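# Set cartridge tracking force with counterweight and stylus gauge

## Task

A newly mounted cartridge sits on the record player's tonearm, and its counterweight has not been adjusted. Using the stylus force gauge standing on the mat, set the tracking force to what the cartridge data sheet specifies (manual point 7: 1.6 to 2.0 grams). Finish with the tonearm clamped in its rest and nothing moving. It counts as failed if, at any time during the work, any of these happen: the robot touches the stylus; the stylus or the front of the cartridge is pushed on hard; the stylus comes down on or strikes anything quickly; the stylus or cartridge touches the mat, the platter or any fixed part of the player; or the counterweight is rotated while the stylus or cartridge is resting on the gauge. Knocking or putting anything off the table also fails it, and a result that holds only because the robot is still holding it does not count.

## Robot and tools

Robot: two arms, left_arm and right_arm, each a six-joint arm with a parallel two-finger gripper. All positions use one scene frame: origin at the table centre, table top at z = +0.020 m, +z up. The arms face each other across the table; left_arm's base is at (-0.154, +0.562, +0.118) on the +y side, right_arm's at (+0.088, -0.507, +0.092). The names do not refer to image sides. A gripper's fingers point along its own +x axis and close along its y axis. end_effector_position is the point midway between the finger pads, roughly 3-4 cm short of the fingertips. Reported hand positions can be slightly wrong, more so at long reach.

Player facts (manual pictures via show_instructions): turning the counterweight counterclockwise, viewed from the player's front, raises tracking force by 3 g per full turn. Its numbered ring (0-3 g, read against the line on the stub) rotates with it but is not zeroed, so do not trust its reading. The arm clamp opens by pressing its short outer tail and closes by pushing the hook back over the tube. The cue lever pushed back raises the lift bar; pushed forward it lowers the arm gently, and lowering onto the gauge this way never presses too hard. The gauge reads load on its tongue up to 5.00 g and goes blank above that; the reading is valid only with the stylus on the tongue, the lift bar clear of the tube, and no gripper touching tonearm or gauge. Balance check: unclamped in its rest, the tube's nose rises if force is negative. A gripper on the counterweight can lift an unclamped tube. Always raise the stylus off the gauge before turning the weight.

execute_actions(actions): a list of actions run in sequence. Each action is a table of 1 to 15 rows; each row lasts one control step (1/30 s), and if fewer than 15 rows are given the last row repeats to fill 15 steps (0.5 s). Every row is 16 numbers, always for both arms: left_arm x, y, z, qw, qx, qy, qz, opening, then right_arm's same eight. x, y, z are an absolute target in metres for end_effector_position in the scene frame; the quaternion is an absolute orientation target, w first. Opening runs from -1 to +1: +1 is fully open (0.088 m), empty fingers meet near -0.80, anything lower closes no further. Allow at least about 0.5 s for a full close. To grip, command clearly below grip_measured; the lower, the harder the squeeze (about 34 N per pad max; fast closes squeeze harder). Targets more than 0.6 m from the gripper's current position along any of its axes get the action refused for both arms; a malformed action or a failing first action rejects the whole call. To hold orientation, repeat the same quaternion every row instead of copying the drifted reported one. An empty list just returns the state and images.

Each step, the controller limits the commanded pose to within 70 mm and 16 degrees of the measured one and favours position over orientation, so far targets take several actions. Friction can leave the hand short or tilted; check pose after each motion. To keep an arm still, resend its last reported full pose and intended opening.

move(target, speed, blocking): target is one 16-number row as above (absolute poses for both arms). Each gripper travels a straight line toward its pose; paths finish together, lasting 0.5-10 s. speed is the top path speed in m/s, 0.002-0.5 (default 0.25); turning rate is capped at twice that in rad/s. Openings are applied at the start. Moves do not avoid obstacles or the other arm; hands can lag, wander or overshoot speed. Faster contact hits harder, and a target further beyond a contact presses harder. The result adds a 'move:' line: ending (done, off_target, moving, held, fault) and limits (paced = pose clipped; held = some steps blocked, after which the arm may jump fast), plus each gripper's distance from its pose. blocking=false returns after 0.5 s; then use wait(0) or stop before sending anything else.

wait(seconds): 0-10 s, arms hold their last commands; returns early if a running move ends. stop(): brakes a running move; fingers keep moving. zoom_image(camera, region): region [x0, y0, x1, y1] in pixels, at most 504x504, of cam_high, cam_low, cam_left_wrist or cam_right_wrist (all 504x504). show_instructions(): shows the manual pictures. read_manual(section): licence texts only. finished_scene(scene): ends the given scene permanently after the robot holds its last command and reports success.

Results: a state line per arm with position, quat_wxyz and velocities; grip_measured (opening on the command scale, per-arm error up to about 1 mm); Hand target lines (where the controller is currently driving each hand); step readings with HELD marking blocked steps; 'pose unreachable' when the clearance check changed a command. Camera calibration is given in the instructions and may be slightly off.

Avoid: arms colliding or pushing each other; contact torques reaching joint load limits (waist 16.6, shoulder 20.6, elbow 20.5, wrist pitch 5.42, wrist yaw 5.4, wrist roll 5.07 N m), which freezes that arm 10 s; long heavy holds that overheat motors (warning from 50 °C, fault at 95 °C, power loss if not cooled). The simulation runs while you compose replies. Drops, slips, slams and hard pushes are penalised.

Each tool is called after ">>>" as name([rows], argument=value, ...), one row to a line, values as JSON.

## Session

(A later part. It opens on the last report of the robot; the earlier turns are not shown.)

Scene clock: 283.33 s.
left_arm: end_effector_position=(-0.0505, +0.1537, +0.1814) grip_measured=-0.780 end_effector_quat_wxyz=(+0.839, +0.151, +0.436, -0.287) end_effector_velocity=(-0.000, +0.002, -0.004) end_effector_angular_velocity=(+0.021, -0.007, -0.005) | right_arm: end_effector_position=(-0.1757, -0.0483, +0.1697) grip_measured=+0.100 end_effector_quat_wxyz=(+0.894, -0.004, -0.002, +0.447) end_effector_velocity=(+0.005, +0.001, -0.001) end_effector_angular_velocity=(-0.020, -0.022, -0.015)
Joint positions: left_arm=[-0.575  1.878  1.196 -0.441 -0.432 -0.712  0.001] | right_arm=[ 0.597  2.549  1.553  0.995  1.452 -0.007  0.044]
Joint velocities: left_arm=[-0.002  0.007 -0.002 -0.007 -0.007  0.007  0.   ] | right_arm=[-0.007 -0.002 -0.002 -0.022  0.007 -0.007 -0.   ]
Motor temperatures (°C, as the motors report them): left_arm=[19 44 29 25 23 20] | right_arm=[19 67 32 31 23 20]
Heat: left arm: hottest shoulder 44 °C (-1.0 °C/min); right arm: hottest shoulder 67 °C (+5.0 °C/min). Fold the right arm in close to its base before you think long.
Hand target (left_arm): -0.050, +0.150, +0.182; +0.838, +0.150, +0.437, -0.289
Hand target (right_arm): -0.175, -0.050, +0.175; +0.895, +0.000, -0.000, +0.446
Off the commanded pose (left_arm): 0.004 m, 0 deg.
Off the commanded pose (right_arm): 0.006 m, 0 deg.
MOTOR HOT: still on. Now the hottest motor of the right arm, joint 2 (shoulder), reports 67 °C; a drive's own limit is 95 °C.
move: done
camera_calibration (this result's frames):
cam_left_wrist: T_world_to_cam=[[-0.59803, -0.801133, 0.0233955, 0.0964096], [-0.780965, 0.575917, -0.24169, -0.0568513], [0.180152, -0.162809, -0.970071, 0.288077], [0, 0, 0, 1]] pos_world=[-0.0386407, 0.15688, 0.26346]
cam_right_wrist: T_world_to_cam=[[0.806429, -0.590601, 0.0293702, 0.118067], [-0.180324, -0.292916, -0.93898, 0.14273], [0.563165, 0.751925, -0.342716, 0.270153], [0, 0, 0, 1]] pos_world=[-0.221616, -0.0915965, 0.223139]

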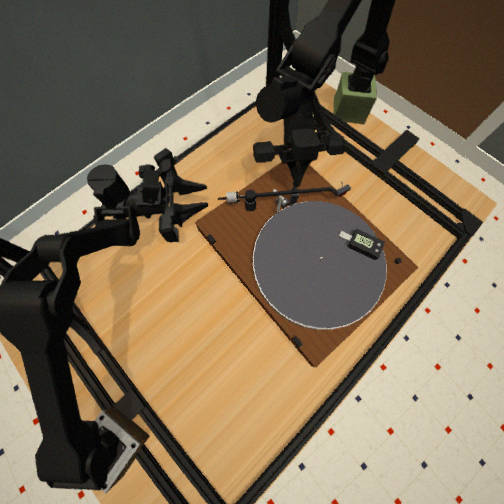

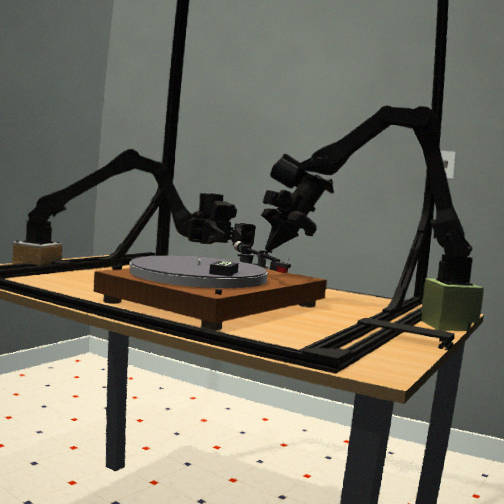

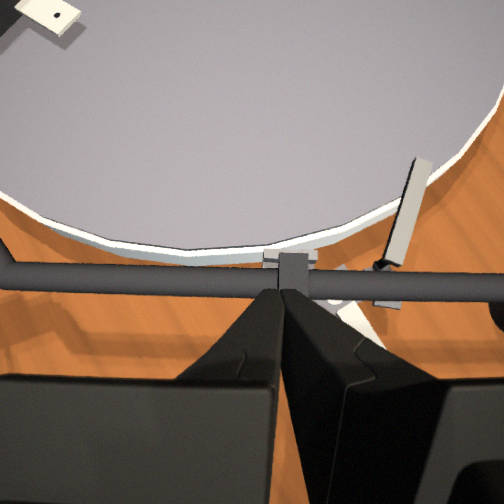

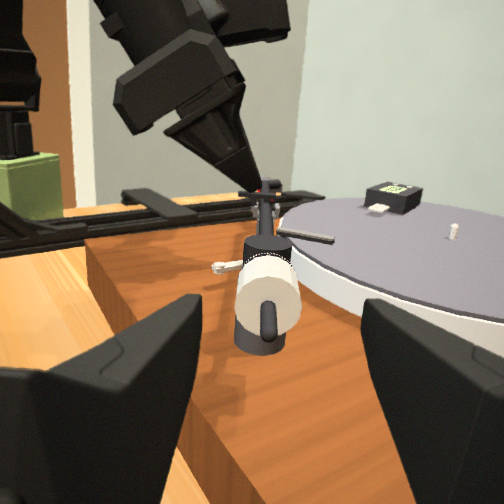

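>>> move(target=[-0.05,0.15,0.23,0.839,0.15,0.437,-0.289,-0.9,-0.175,-0.05,0.175,0.895,0,0,0.446,0.1], speed=0.08)

>>> finished_scene(scene=2)

Scene clock: 288.40 s.
left_arm: end_effector_position=(-0.0504, +0.1535, +0.2192) grip_measured=-0.780 end_effector_quat_wxyz=(+0.837, +0.161, +0.441, -0.282) end_effector_velocity=(+0.002, +0.003, +0.002) end_effector_angular_velocity=(+0.009, -0.003, +0.012) | right_arm: end_effector_position=(-0.1757, -0.0483, +0.1699) grip_measured=+0.100 end_effector_quat_wxyz=(+0.894, -0.003, -0.002, +0.447) end_effector_velocity=(-0.000, +0.002, +0.001) end_effector_angular_velocity=(-0.006, -0.008, +0.005)
Joint positions: left_arm=[-0.575  1.841  1.316 -0.624 -0.432 -0.711  0.001] | right_arm=[ 0.597  2.548  1.552  0.995  1.452 -0.007  0.044]
Joint velocities: left_arm=[ 0.002 -0.002  0.007 -0.022 -0.007 -0.007 -0.   ] | right_arm=[-0.002 -0.002  0.002 -0.007 -0.007 -0.007 -0.   ]
Motor temperatures (°C, as the motors report them): left_arm=[19 43 29 25 23 20] | right_arm=[19 68 31 31 23 20]
Heat: left arm: hottest shoulder 43 °C (-2.0 °C/min); right arm: hottest shoulder 68 °C (+6.1 °C/min). Fold the right arm in close to its base before you think long.
Hand target (left_arm): -0.050, +0.150, +0.230; +0.839, +0.150, +0.437, -0.289
Hand target (right_arm): -0.175, -0.050, +0.175; +0.895, +0.000, -0.000, +0.446
Off the commanded pose (left_arm): 0.011 m, 2 deg.
Off the commanded pose (right_arm): 0.005 m, 0 deg.
MOTOR HOT: still on. Now the hottest motor of the right arm, joint 2 (shoulder), reports 68 °C; a drive's own limit is 95 °C.
move: off_target (left_arm)
camera_calibration (this result's frames):
cam_left_wrist: T_world_to_cam=[[-0.598503, -0.801107, 0.00464465, 0.0995025], [-0.781107, 0.582253, -0.225506, -0.0521603], [0.17795, -0.138594, -0.974231, 0.32176], [0, 0, 0, 1]] pos_world=[-0.0384475, 0.154677, 0.301243]
cam_right_wrist: T_world_to_cam=[[0.806437, -0.590609, 0.0289921, 0.118078], [-0.180583, -0.292669, -0.939007, 0.142951], [0.563071, 0.752015, -0.342673, 0.270232], [0, 0, 0, 1]] pos_world=[-0.221568, -0.0916428, 0.22341]

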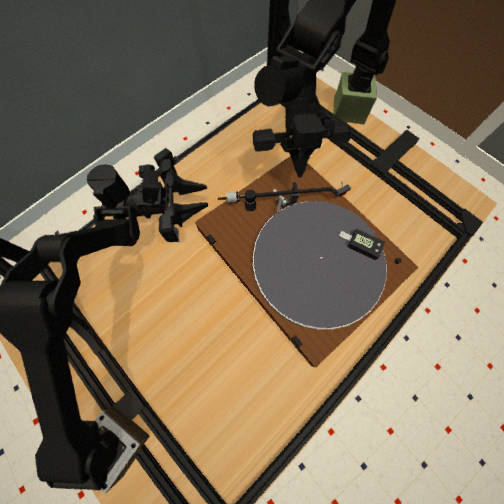

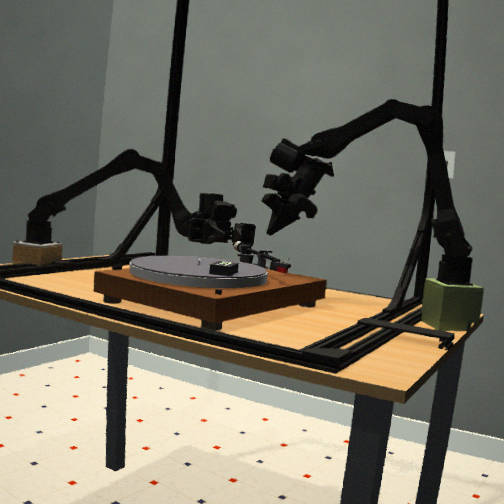

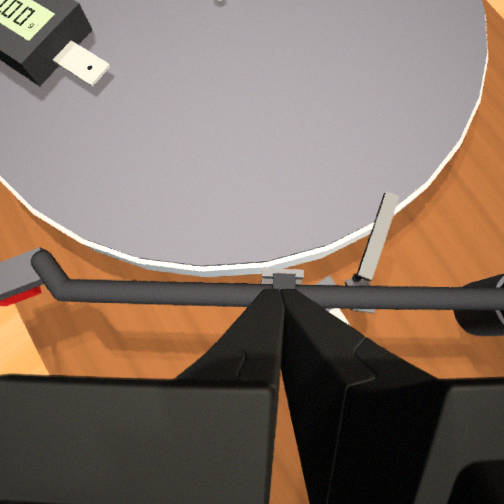

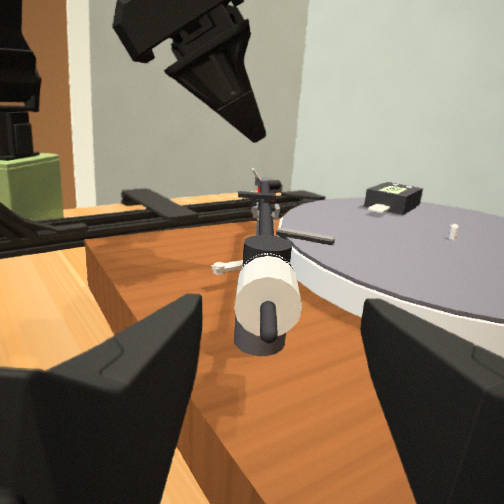

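The scene is finished: the task was done.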